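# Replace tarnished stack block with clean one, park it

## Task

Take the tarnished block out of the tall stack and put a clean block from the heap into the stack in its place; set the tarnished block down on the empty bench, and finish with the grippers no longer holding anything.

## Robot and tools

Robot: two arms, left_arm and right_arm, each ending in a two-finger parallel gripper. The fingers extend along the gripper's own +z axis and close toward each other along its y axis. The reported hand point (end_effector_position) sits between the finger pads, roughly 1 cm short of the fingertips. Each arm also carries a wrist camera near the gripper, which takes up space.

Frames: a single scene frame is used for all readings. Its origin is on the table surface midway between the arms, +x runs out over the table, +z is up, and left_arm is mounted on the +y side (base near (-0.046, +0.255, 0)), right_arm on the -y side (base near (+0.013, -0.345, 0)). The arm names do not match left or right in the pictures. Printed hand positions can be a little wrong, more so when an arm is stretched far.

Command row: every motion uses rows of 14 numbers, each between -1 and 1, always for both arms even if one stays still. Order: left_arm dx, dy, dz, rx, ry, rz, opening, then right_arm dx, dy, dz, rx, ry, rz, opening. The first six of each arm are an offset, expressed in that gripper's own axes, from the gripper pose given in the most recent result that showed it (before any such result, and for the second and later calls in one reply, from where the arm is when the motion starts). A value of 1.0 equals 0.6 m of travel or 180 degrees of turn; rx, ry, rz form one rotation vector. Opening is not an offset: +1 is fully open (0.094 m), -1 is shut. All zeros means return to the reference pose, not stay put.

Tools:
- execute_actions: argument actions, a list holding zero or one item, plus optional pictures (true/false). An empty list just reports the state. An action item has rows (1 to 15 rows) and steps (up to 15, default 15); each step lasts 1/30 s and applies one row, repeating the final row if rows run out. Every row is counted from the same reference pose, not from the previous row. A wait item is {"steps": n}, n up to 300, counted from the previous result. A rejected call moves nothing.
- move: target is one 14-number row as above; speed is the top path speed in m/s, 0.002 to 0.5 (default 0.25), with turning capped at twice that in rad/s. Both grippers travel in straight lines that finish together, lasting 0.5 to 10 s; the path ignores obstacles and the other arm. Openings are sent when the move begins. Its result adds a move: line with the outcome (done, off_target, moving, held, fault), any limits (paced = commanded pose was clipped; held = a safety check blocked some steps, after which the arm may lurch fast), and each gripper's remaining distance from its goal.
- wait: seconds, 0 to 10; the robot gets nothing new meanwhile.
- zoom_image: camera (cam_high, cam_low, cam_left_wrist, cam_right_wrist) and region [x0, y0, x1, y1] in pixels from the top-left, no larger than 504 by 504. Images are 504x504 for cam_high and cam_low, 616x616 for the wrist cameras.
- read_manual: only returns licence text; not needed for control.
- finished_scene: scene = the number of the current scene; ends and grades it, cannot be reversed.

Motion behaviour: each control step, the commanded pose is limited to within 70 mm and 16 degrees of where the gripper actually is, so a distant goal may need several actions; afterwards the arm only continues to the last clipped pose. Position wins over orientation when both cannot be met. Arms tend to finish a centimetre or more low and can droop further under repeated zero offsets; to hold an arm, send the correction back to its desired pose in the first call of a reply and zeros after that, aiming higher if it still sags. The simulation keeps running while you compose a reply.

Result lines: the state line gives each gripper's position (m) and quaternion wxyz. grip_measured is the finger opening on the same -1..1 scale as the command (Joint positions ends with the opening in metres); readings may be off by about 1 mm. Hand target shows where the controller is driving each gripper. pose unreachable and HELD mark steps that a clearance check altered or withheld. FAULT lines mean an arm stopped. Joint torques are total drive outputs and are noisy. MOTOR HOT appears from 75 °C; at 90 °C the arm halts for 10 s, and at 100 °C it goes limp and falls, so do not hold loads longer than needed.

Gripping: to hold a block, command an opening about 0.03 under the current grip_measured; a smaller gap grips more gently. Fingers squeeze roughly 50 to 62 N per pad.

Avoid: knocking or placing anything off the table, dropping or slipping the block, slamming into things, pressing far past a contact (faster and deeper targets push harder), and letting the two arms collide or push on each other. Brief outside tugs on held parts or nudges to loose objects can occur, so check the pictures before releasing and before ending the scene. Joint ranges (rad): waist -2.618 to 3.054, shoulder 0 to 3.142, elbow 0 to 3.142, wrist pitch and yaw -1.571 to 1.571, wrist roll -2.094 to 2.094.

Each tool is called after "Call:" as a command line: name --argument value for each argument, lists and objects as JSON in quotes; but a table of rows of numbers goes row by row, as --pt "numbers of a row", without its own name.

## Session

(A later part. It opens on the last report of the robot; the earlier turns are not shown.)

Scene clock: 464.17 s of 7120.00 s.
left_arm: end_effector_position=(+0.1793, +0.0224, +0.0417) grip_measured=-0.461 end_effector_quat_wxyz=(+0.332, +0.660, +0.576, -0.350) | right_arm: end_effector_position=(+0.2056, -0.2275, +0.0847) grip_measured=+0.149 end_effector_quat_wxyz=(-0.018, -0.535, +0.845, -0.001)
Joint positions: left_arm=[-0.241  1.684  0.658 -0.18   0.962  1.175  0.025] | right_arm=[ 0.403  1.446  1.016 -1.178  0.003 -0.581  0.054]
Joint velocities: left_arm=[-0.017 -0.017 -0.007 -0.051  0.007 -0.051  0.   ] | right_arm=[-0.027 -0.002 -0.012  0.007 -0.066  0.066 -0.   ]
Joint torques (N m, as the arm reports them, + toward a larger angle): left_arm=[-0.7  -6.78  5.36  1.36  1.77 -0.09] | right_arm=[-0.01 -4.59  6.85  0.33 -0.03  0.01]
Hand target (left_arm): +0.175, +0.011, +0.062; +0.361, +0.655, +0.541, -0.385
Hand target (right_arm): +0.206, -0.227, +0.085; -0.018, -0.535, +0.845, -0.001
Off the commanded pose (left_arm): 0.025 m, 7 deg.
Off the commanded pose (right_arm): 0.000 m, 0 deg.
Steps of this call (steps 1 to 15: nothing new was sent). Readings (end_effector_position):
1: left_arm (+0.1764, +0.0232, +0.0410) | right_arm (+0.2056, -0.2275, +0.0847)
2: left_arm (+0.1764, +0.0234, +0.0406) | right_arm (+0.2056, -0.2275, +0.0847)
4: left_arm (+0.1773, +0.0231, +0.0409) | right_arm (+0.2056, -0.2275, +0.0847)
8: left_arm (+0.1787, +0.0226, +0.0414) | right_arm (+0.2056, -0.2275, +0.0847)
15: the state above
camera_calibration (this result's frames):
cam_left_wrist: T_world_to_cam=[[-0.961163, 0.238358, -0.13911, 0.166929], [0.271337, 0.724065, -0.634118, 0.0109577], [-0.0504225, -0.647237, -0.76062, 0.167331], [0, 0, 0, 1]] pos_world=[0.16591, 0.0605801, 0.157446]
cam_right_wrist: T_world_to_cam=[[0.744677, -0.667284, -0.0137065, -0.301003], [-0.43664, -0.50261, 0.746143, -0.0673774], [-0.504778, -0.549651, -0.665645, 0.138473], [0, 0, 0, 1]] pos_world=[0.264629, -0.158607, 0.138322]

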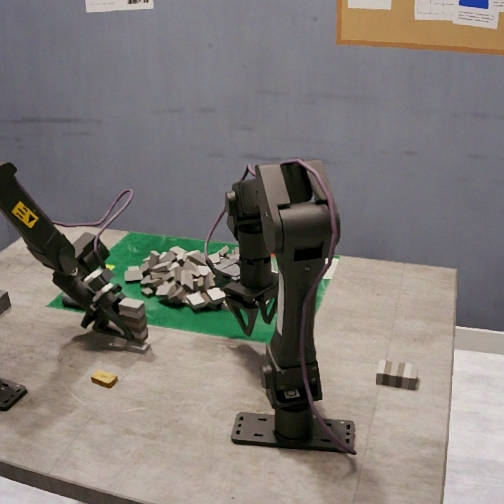

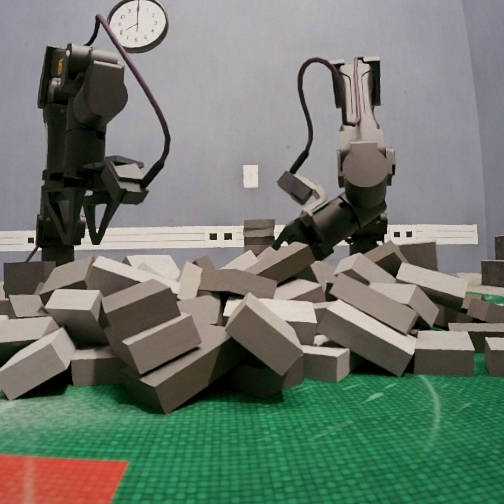

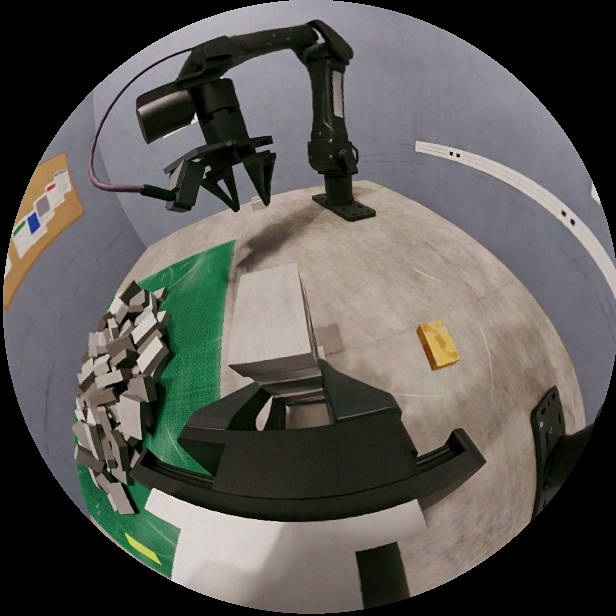

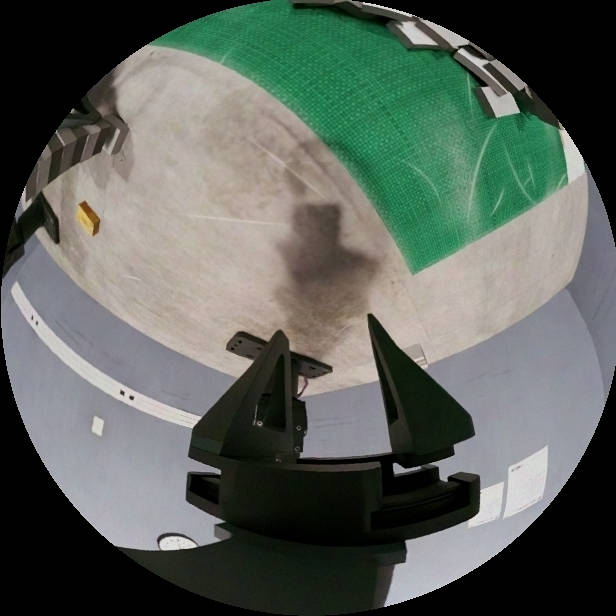

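Call:
execute_actions --actions '[{"rows":[[-0.038,-0.004,0.002,0.007,-0.034,0.012,-0.5,0,0,0,0,0,0,0.15],[-0.037,-0.005,0.004,0.007,-0.034,0.012,-0.5,0,0,0,0,0,0,0.15],[-0.036,-0.006,0.007,0.007,-0.034,0.012,-0.5,0,0,0,0,0,0,0.15],[-0.035,-0.006,0.009,0.007,-0.034,0.012,-0.5,0,0,0,0,0,0,0.15],[-0.034,-0.007,0.011,0.007,-0.034,0.012,-0.5,0,0,0,0,0,0,0.15],[-0.0325,-0.0075,0.0135,0.007,-0.034,0.012,-0.5,0,0,0,0,0,0,0.15]]}]' --pictures false

Call:
execute_actions --actions '[{"steps":10}]'

Call:
zoom_image --camera "cam_high" --region '[70, 280, 170, 370]'

Scene clock: 476.23 s of 7120.00 s.
left_arm: end_effector_position=(+0.1764, +0.0182, +0.0356) grip_measured=-0.461 end_effector_quat_wxyz=(+0.330, +0.662, +0.574, -0.352) | right_arm: end_effector_position=(+0.2056, -0.2275, +0.0847) grip_measured=+0.149 end_effector_quat_wxyz=(-0.018, -0.535, +0.845, -0.001)
Joint positions: left_arm=[-0.26   1.703  0.645 -0.135  0.957  1.158  0.025] | right_arm=[ 0.403  1.446  1.016 -1.178  0.003 -0.581  0.054]
Joint velocities: left_arm=[ 0.007 -0.002 -0.037  0.022 -0.051 -0.051 -0.001] | right_arm=[-0.007 -0.007 -0.022 -0.125  0.007 -0.066 -0.   ]
Joint torques (N m, as the arm reports them, + toward a larger angle): left_arm=[-0.7  -6.53  4.94  1.45  1.74 -0.13] | right_arm=[-0.02 -4.63  6.87  0.33 -0.03  0.02]
Hand target (left_arm): +0.172, +0.007, +0.053; +0.357, +0.657, +0.541, -0.385
Hand target (right_arm): +0.206, -0.227, +0.085; -0.018, -0.535, +0.845, -0.001
Off the commanded pose (left_arm): 0.022 m, 7 deg.
Off the commanded pose (right_arm): 0.000 m, 0 deg.
Steps of this call (steps 1 to 90: nothing new was sent; then 8.57 s passed at rest; steps 91 to 105: all 15 steps of this action). Readings (end_effector_position):
91: left_arm (+0.1793, +0.0224, +0.0417) | right_arm (+0.2056, -0.2275, +0.0847)
92: left_arm (+0.1794, +0.0223, +0.0417) | right_arm (+0.2056, -0.2275, +0.0847)
94: left_arm (+0.1794, +0.0215, +0.0415) | right_arm (+0.2056, -0.2275, +0.0847)
98: left_arm (+0.1787, +0.0178, +0.0392) | right_arm (+0.2056, -0.2275, +0.0847)
105: the state above

Scene clock: 476.57 s of 7120.00 s.
left_arm: end_effector_position=(+0.1773, +0.0179, +0.0359) grip_measured=-0.461 end_effector_quat_wxyz=(+0.332, +0.662, +0.574, -0.350) | right_arm: end_effector_position=(+0.2056, -0.2275, +0.0847) grip_measured=+0.149 end_effector_quat_wxyz=(-0.018, -0.535, +0.845, -0.001)
Joint positions: left_arm=[-0.26   1.703  0.645 -0.128  0.957  1.155  0.025] | right_arm=[ 0.403  1.446  1.016 -1.178  0.003 -0.581  0.054]
Joint velocities: left_arm=[-0.007  0.017  0.007  0.037 -0.007 -0.007 -0.001] | right_arm=[-0.012 -0.007 -0.002 -0.022 -0.022 -0.022  0.   ]
Joint torques (N m, as the arm reports them, + toward a larger angle): left_arm=[-0.75 -6.52  4.79  1.39  1.71 -0.11] | right_arm=[-0.01 -4.64  6.87  0.34 -0.02  0.02]
Hand target (left_arm): +0.172, +0.007, +0.053; +0.357, +0.657, +0.541, -0.385
Hand target (right_arm): +0.206, -0.227, +0.085; -0.018, -0.535, +0.845, -0.001
Off the commanded pose (left_arm): 0.022 m, 6 deg.
Off the commanded pose (right_arm): 0.000 m, 0 deg.
Steps of this call (steps 1 to 10: nothing new was sent). Readings (end_effector_position):
1: left_arm (+0.1764, +0.0182, +0.0355) | right_arm (+0.2056, -0.2275, +0.0847)
2: left_arm (+0.1765, +0.0182, +0.0355) | right_arm (+0.2056, -0.2275, +0.0847)
4: left_arm (+0.1769, +0.0181, +0.0357) | right_arm (+0.2056, -0.2275, +0.0847)
8: left_arm (+0.1773, +0.0179, +0.0358) | right_arm (+0.2056, -0.2275, +0.0847)
10: the state above
camera_calibration (this result's frames):
cam_left_wrist: T_world_to_cam=[[-0.959122, 0.244398, -0.142671, 0.165003], [0.278216, 0.722088, -0.633392, 0.00985546], [-0.0517786, -0.647193, -0.760566, 0.160154], [0, 0, 0, 1]] pos_world=[0.163809, 0.0562076, 0.151591]
cam_right_wrist: T_world_to_cam=[[0.744677, -0.667284, -0.0137065, -0.301003], [-0.43664, -0.50261, 0.746143, -0.0673774], [-0.504778, -0.549651, -0.665645, 0.138473], [0, 0, 0, 1]] pos_world=[0.264629, -0.158607, 0.138322]

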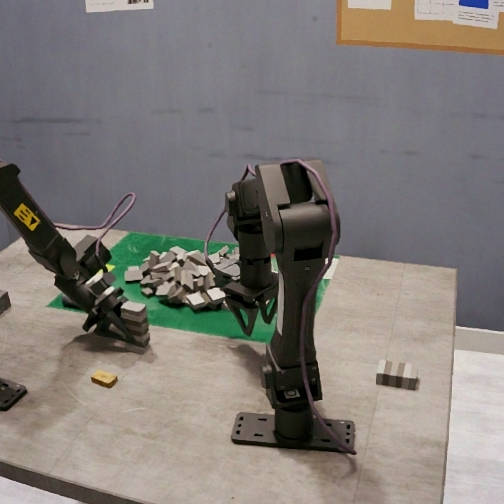

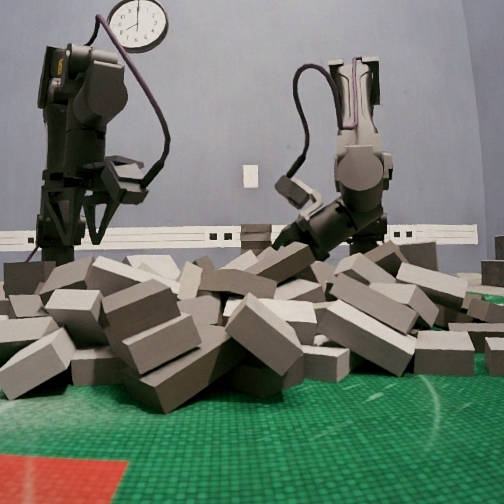

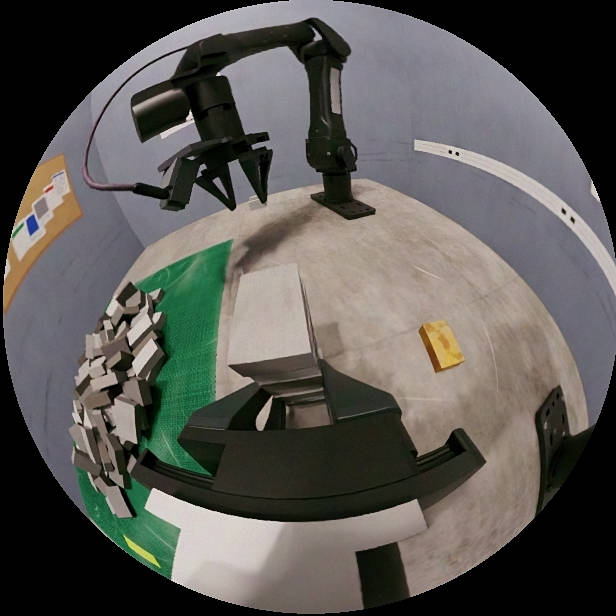

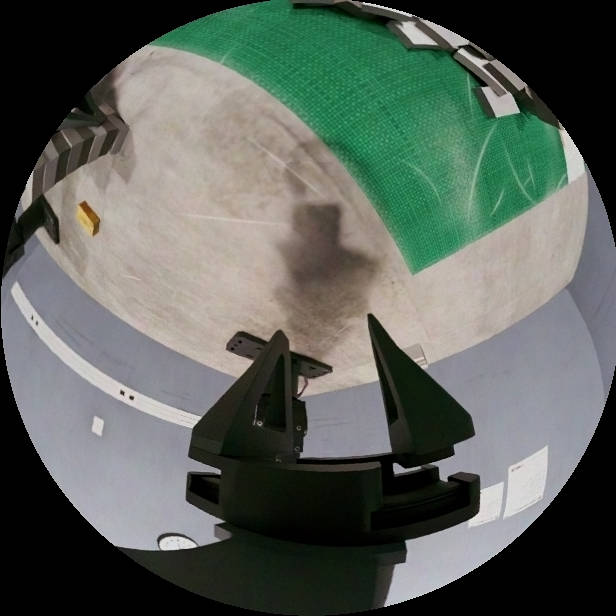

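Region (70, 280, 170, 370) of cam_high's 504x504 image, scaled by 5.040, with more detail than that image has; it fills the top 454 rows of this view, and the rest is white.

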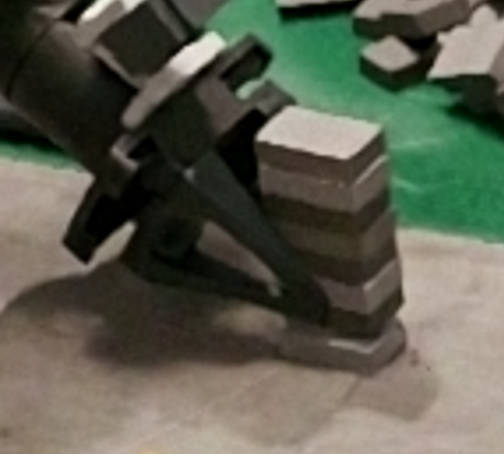

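Aligned. Lower and unload.

Call:
execute_actions --actions '[{"rows":[[-0.032,-0.006,0.002,0.009,-0.032,0.01,-0.5,0,0,0,0,0,0,0.15],[-0.03,-0.006,0.003,0.009,-0.032,0.01,-0.5,0,0,0,0,0,0,0.15],[-0.028,-0.006,0.004,0.009,-0.032,0.01,-0.5,0,0,0,0,0,0,0.15],[-0.026,-0.006,0.005,0.009,-0.032,0.01,-0.5,0,0,0,0,0,0,0.15],[-0.024,-0.006,0.006,0.009,-0.032,0.01,-0.5,0,0,0,0,0,0,0.15],[-0.021,-0.006,0.006,0.008,-0.029,0.009,-0.5,0,0,0,0,0,0,0.15],[-0.018,-0.006,0.006,0.007,-0.026,0.008,-0.5,0,0,0,0,0,0,0.15],[-0.014,-0.005,0.006,0.006,-0.022,0.007,-0.5,0,0,0,0,0,0,0.15],[-0.01,-0.005,0.006,0.005,-0.018,0.006,-0.5,0,0,0,0,0,0,0.15],[-0.006,-0.004,0.006,0.004,-0.015,0.004,-0.5,0,0,0,0,0,0,0.15],[-0.002,-0.004,0.006,0.003,-0.011,0.003,-0.5,0,0,0,0,0,0,0.15],[0.002,-0.003,0.006,0.002,-0.007,0.002,-0.5,0,0,0,0,0,0,0.15],[0.006,-0.003,0.006,0.001,-0.003,0,-0.5,0,0,0,0,0,0,0.15],[0.01,-0.003,0.006,0,0,-0.002,-0.5,0,0,0,0,0,0,0.15]]}]' --pictures false

Call:
move --target '[0,0,0,0,0,0,-0.5,0,0,0,0,0,0,0.15]'

Call:
move --target '[0,0,0,0,0,0,0.1,0,0,0,0,0,0,0.15]'

Call:
move --target '[0.03,0,-0.13,0,0,0,0.1,0,0,0,0,0,0,0.15]' --speed 0.08

Call:
zoom_image --camera "cam_high" --region '[70, 280, 170, 370]'

Scene clock: 496.50 s of 7120.00 s.
left_arm: end_effector_position=(+0.1769, +0.0182, +0.0306) grip_measured=-0.461 end_effector_quat_wxyz=(+0.327, +0.661, +0.576, -0.352) | right_arm: end_effector_position=(+0.2056, -0.2275, +0.0847) grip_measured=+0.149 end_effector_quat_wxyz=(-0.018, -0.535, +0.845, -0.001)
Joint positions: left_arm=[-0.26   1.723  0.645 -0.122  0.955  1.157  0.025] | right_arm=[ 0.403  1.446  1.016 -1.178  0.003 -0.581  0.054]
Joint velocities: left_arm=[ 0.002 -0.007 -0.027 -0.007 -0.037 -0.051  0.001] | right_arm=[-0.012 -0.022  0.007 -0.022 -0.022 -0.022  0.001]
Joint torques (N m, as the arm reports them, + toward a larger angle): left_arm=[ 0.03 -6.18  3.66  1.24  0.61 -0.08] | right_arm=[ 0.   -4.62  6.87  0.32 -0.03  0.02]
Hand target (left_arm): +0.176, +0.018, +0.029; +0.330, +0.660, +0.575, -0.352
Hand target (right_arm): +0.206, -0.227, +0.085; -0.018, -0.535, +0.845, -0.001
Off the commanded pose (left_arm): 0.002 m, 0 deg.
Off the commanded pose (right_arm): 0.000 m, 0 deg.
Steps of this call (steps 1 to 90: nothing new was sent; then 16.43 s passed at rest; steps 91 to 105: all 15 steps of this action). Readings (end_effector_position):
91: left_arm (+0.1774, +0.0179, +0.0359) | right_arm (+0.2056, -0.2275, +0.0847)
92: left_arm (+0.1773, +0.0179, +0.0356) | right_arm (+0.2056, -0.2275, +0.0847)
94: left_arm (+0.1770, +0.0180, +0.0338) | right_arm (+0.2056, -0.2275, +0.0847)
98: left_arm (+0.1765, +0.0180, +0.0310) | right_arm (+0.2056, -0.2275, +0.0847)
105: the state above

Scene clock: 497.23 s of 7120.00 s.
left_arm: end_effector_position=(+0.1769, +0.0183, +0.0305) grip_measured=-0.461 end_effector_quat_wxyz=(+0.326, +0.661, +0.576, -0.352) | right_arm: end_effector_position=(+0.2056, -0.2275, +0.0847) grip_measured=+0.149 end_effector_quat_wxyz=(-0.018, -0.535, +0.845, -0.001)
Joint positions: left_arm=[-0.26   1.723  0.645 -0.122  0.955  1.157  0.025] | right_arm=[ 0.403  1.446  1.016 -1.178  0.003 -0.581  0.054]
Joint velocities: left_arm=[-0.012 -0.012 -0.002 -0.051  0.022 -0.022 -0.   ] | right_arm=[-0.012 -0.007 -0.012 -0.051 -0.007 -0.022 -0.   ]
Joint torques (N m, as the arm reports them, + toward a larger angle): left_arm=[ 0.06 -6.23  4.97  0.96  0.56  0.02] | right_arm=[ 0.01 -4.59  6.86  0.32 -0.03  0.03]
Hand target (left_arm): +0.177, +0.018, +0.031; +0.327, +0.661, +0.576, -0.352
Hand target (right_arm): +0.206, -0.227, +0.085; -0.018, -0.535, +0.845, -0.001
Off the commanded pose (left_arm): 0.000 m, 0 deg.
Off the commanded pose (right_arm): 0.000 m, 0 deg.
move: done
camera_calibration (this result's frames):
cam_left_wrist: T_world_to_cam=[[-0.960592, 0.245374, -0.130595, 0.163562], [0.271363, 0.726061, -0.63182, 0.00741932], [-0.0602122, -0.64236, -0.764034, 0.15783], [0, 0, 0, 1]] pos_world=[0.164606, 0.055863, 0.146636]
cam_right_wrist: T_world_to_cam=[[0.744677, -0.667284, -0.0137065, -0.301003], [-0.43664, -0.50261, 0.746143, -0.0673774], [-0.504778, -0.549651, -0.665645, 0.138473], [0, 0, 0, 1]] pos_world=[0.264629, -0.158607, 0.138322]

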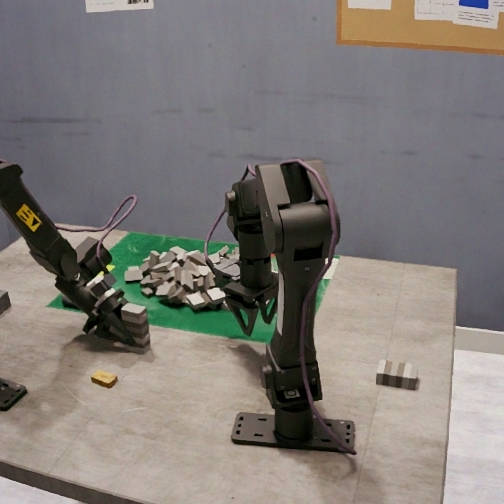

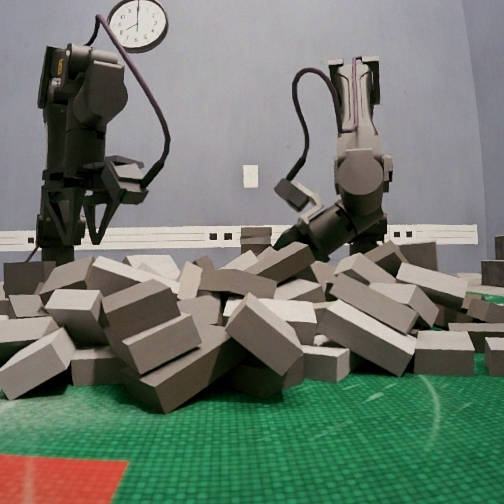

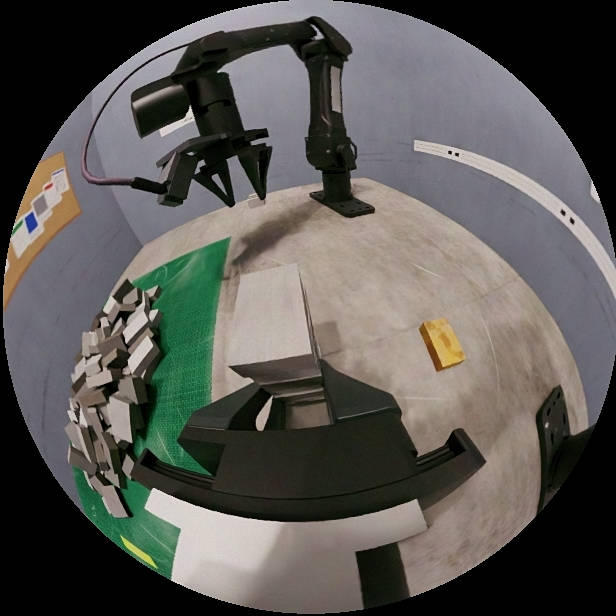

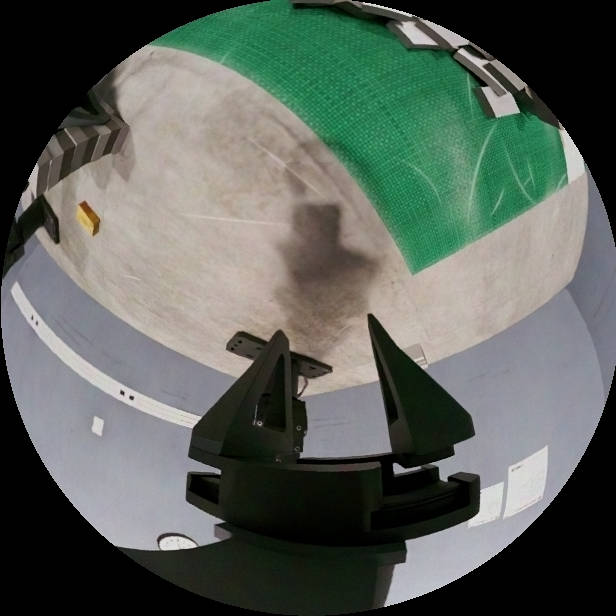

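Scene clock: 497.73 s of 7120.00 s.
left_arm: end_effector_position=(+0.1772, +0.0183, +0.0304) grip_measured=+0.098 end_effector_quat_wxyz=(+0.327, +0.661, +0.577, -0.351) | right_arm: end_effector_position=(+0.2056, -0.2275, +0.0847) grip_measured=+0.149 end_effector_quat_wxyz=(-0.018, -0.535, +0.845, -0.001)
Joint positions: left_arm=[-0.26   1.723  0.645 -0.121  0.953  1.157  0.052] | right_arm=[ 0.403  1.446  1.016 -1.178  0.003 -0.581  0.054]
Joint velocities: left_arm=[ 0.012  0.012  0.002  0.037 -0.154  0.051 -0.001] | right_arm=[-0.017 -0.002  0.002 -0.095 -0.081  0.007 -0.001]
Joint torques (N m, as the arm reports them, + toward a larger angle): left_arm=[ 0.05 -6.23  4.97  0.95  0.58  0.01] | right_arm=[ 0.01 -4.64  6.86  0.33 -0.03  0.02]
Hand target (left_arm): +0.177, +0.018, +0.030; +0.326, +0.661, +0.577, -0.352
Hand target (right_arm): +0.206, -0.227, +0.085; -0.018, -0.535, +0.845, -0.001
Off the commanded pose (left_arm): 0.000 m, 0 deg.
Off the commanded pose (right_arm): 0.000 m, 0 deg.
move: done
camera_calibration (this result's frames):
cam_left_wrist: T_world_to_cam=[[-0.960521, 0.244965, -0.131874, 0.163857], [0.271952, 0.7268, -0.630717, 0.00706059], [-0.0586574, -0.641681, -0.764726, 0.157513], [0, 0, 0, 1]] pos_world=[0.164707, 0.0558025, 0.146516]
cam_right_wrist: T_world_to_cam=[[0.744677, -0.667284, -0.0137065, -0.301003], [-0.43664, -0.50261, 0.746143, -0.0673774], [-0.504778, -0.549651, -0.665645, 0.138473], [0, 0, 0, 1]] pos_world=[0.264629, -0.158607, 0.138322]

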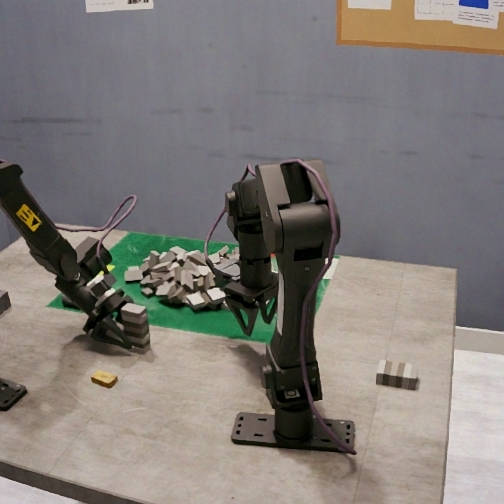

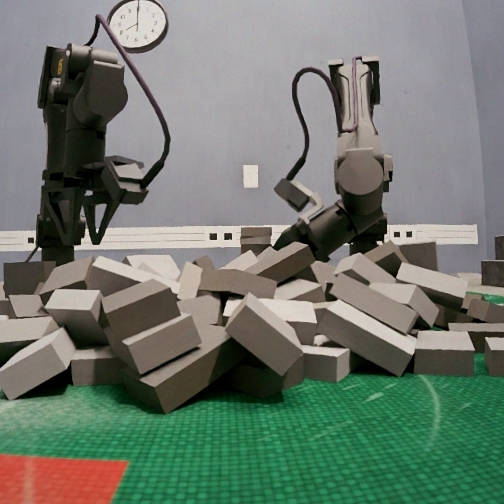

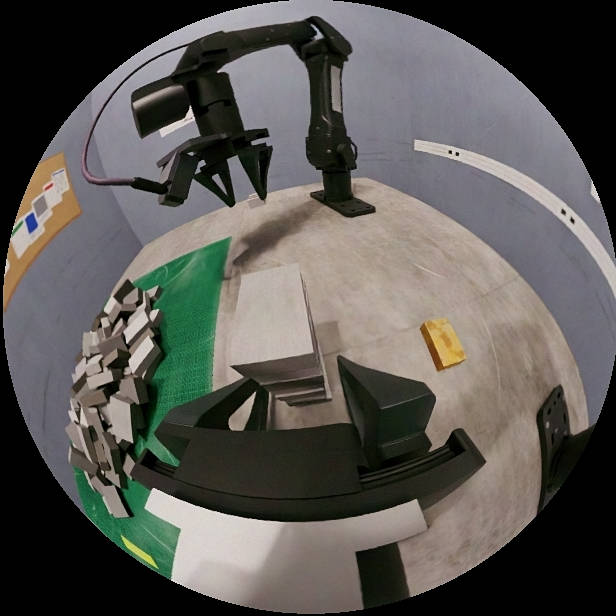

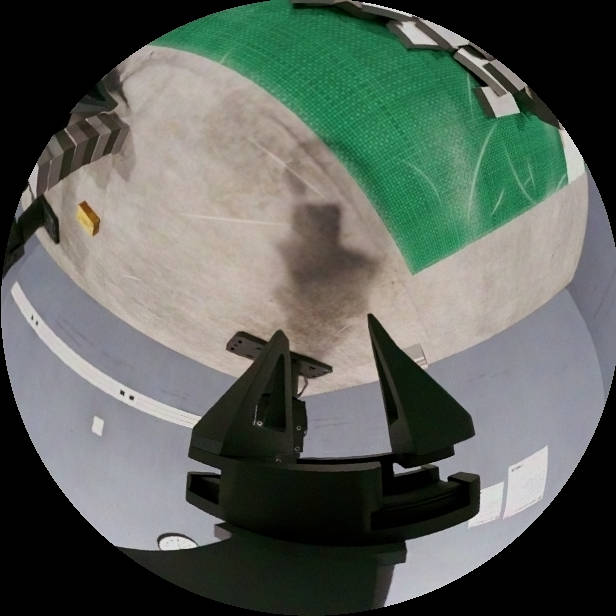

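Scene clock: 499.37 s of 7120.00 s.
left_arm: end_effector_position=(+0.1799, +0.0931, +0.0510) grip_measured=+0.098 end_effector_quat_wxyz=(+0.319, +0.665, +0.580, -0.347) | right_arm: end_effector_position=(+0.2056, -0.2275, +0.0847) grip_measured=+0.149 end_effector_quat_wxyz=(-0.018, -0.535, +0.845, -0.001)
Joint positions: left_arm=[ 0.031  1.693  0.764 -0.705  0.98   1.674  0.052] | right_arm=[ 0.403  1.446  1.016 -1.178  0.003 -0.581  0.054]
Joint velocities: left_arm=[-0.007  0.002 -0.002 -0.037 -0.11  -0.037  0.001] | right_arm=[ 0.017 -0.007 -0.002 -0.022  0.051 -0.051  0.   ]
Joint torques (N m, as the arm reports them, + toward a larger angle): left_arm=[ 0.91 -5.54  7.18  0.1   0.81  0.13] | right_arm=[-0.03 -4.59  6.85  0.32 -0.03  0.03]
Hand target (left_arm): +0.186, +0.093, +0.057; +0.327, +0.661, +0.577, -0.350
Hand target (right_arm): +0.206, -0.227, +0.085; -0.018, -0.535, +0.845, -0.001
Off the commanded pose (left_arm): 0.009 m, 1 deg.
Off the commanded pose (right_arm): 0.000 m, 0 deg.
move: done
camera_calibration (this result's frames):
cam_left_wrist: T_world_to_cam=[[-0.960566, 0.249012, -0.123714, 0.150126], [0.271027, 0.739144, -0.616612, -0.0367211], [-0.0621009, -0.625826, -0.777486, 0.221184], [0, 0, 0, 1]] pos_world=[0.167895, 0.128182, 0.167898]
cam_right_wrist: T_world_to_cam=[[0.744677, -0.667284, -0.0137065, -0.301003], [-0.43664, -0.50261, 0.746143, -0.0673774], [-0.504778, -0.549651, -0.665645, 0.138473], [0, 0, 0, 1]] pos_world=[0.264629, -0.158607, 0.138322]

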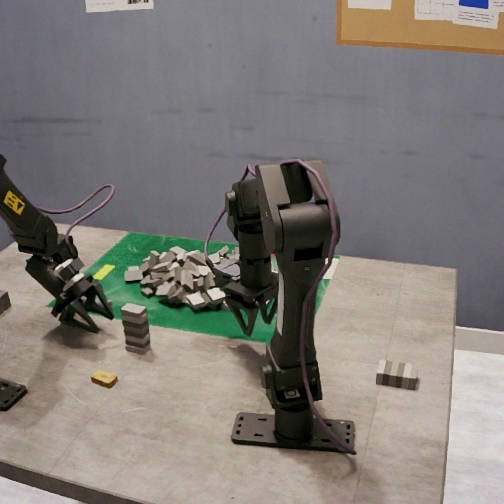

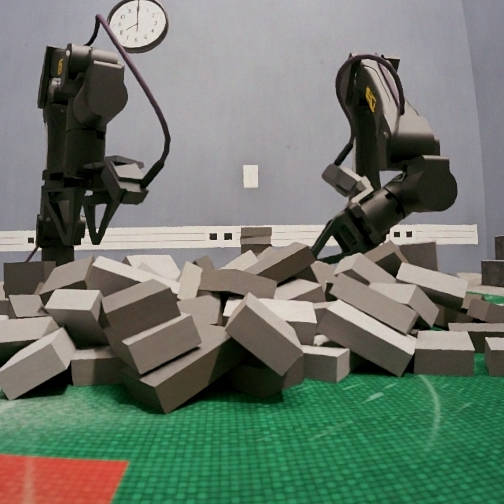

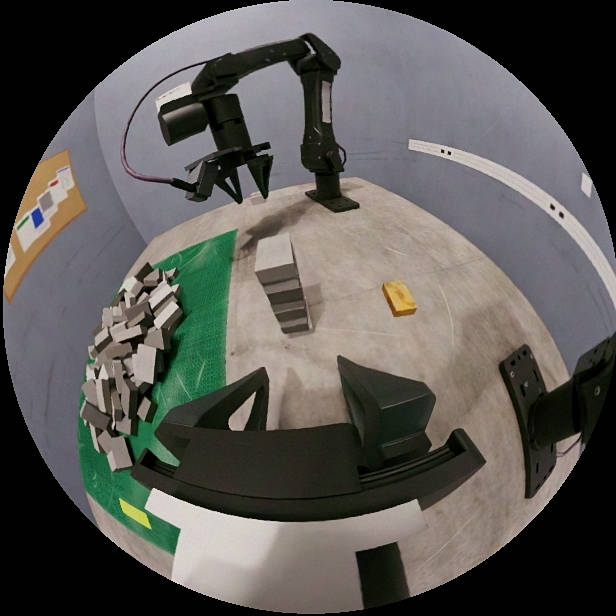

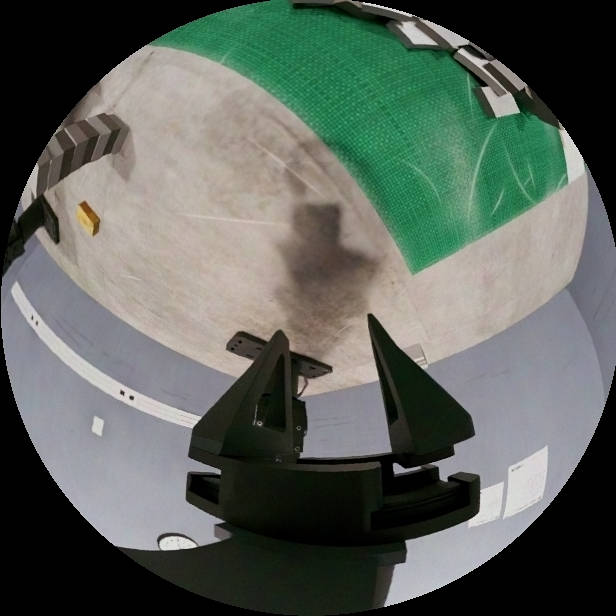

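Region (70, 280, 170, 370) of cam_high's 504x504 image, scaled by 5.040, with more detail than that image has; it fills the top 454 rows of this view, and the rest is white.

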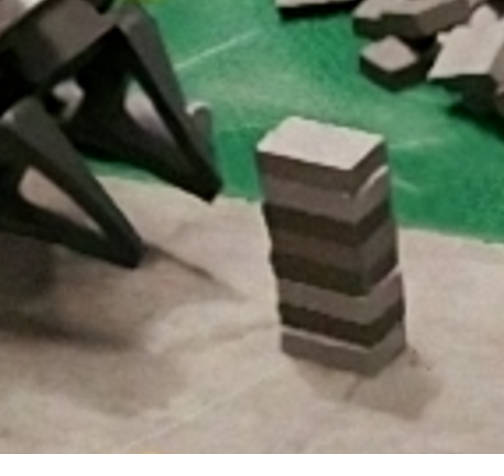

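Call:
finished_scene --scene 1

The scene is finished: the task was done.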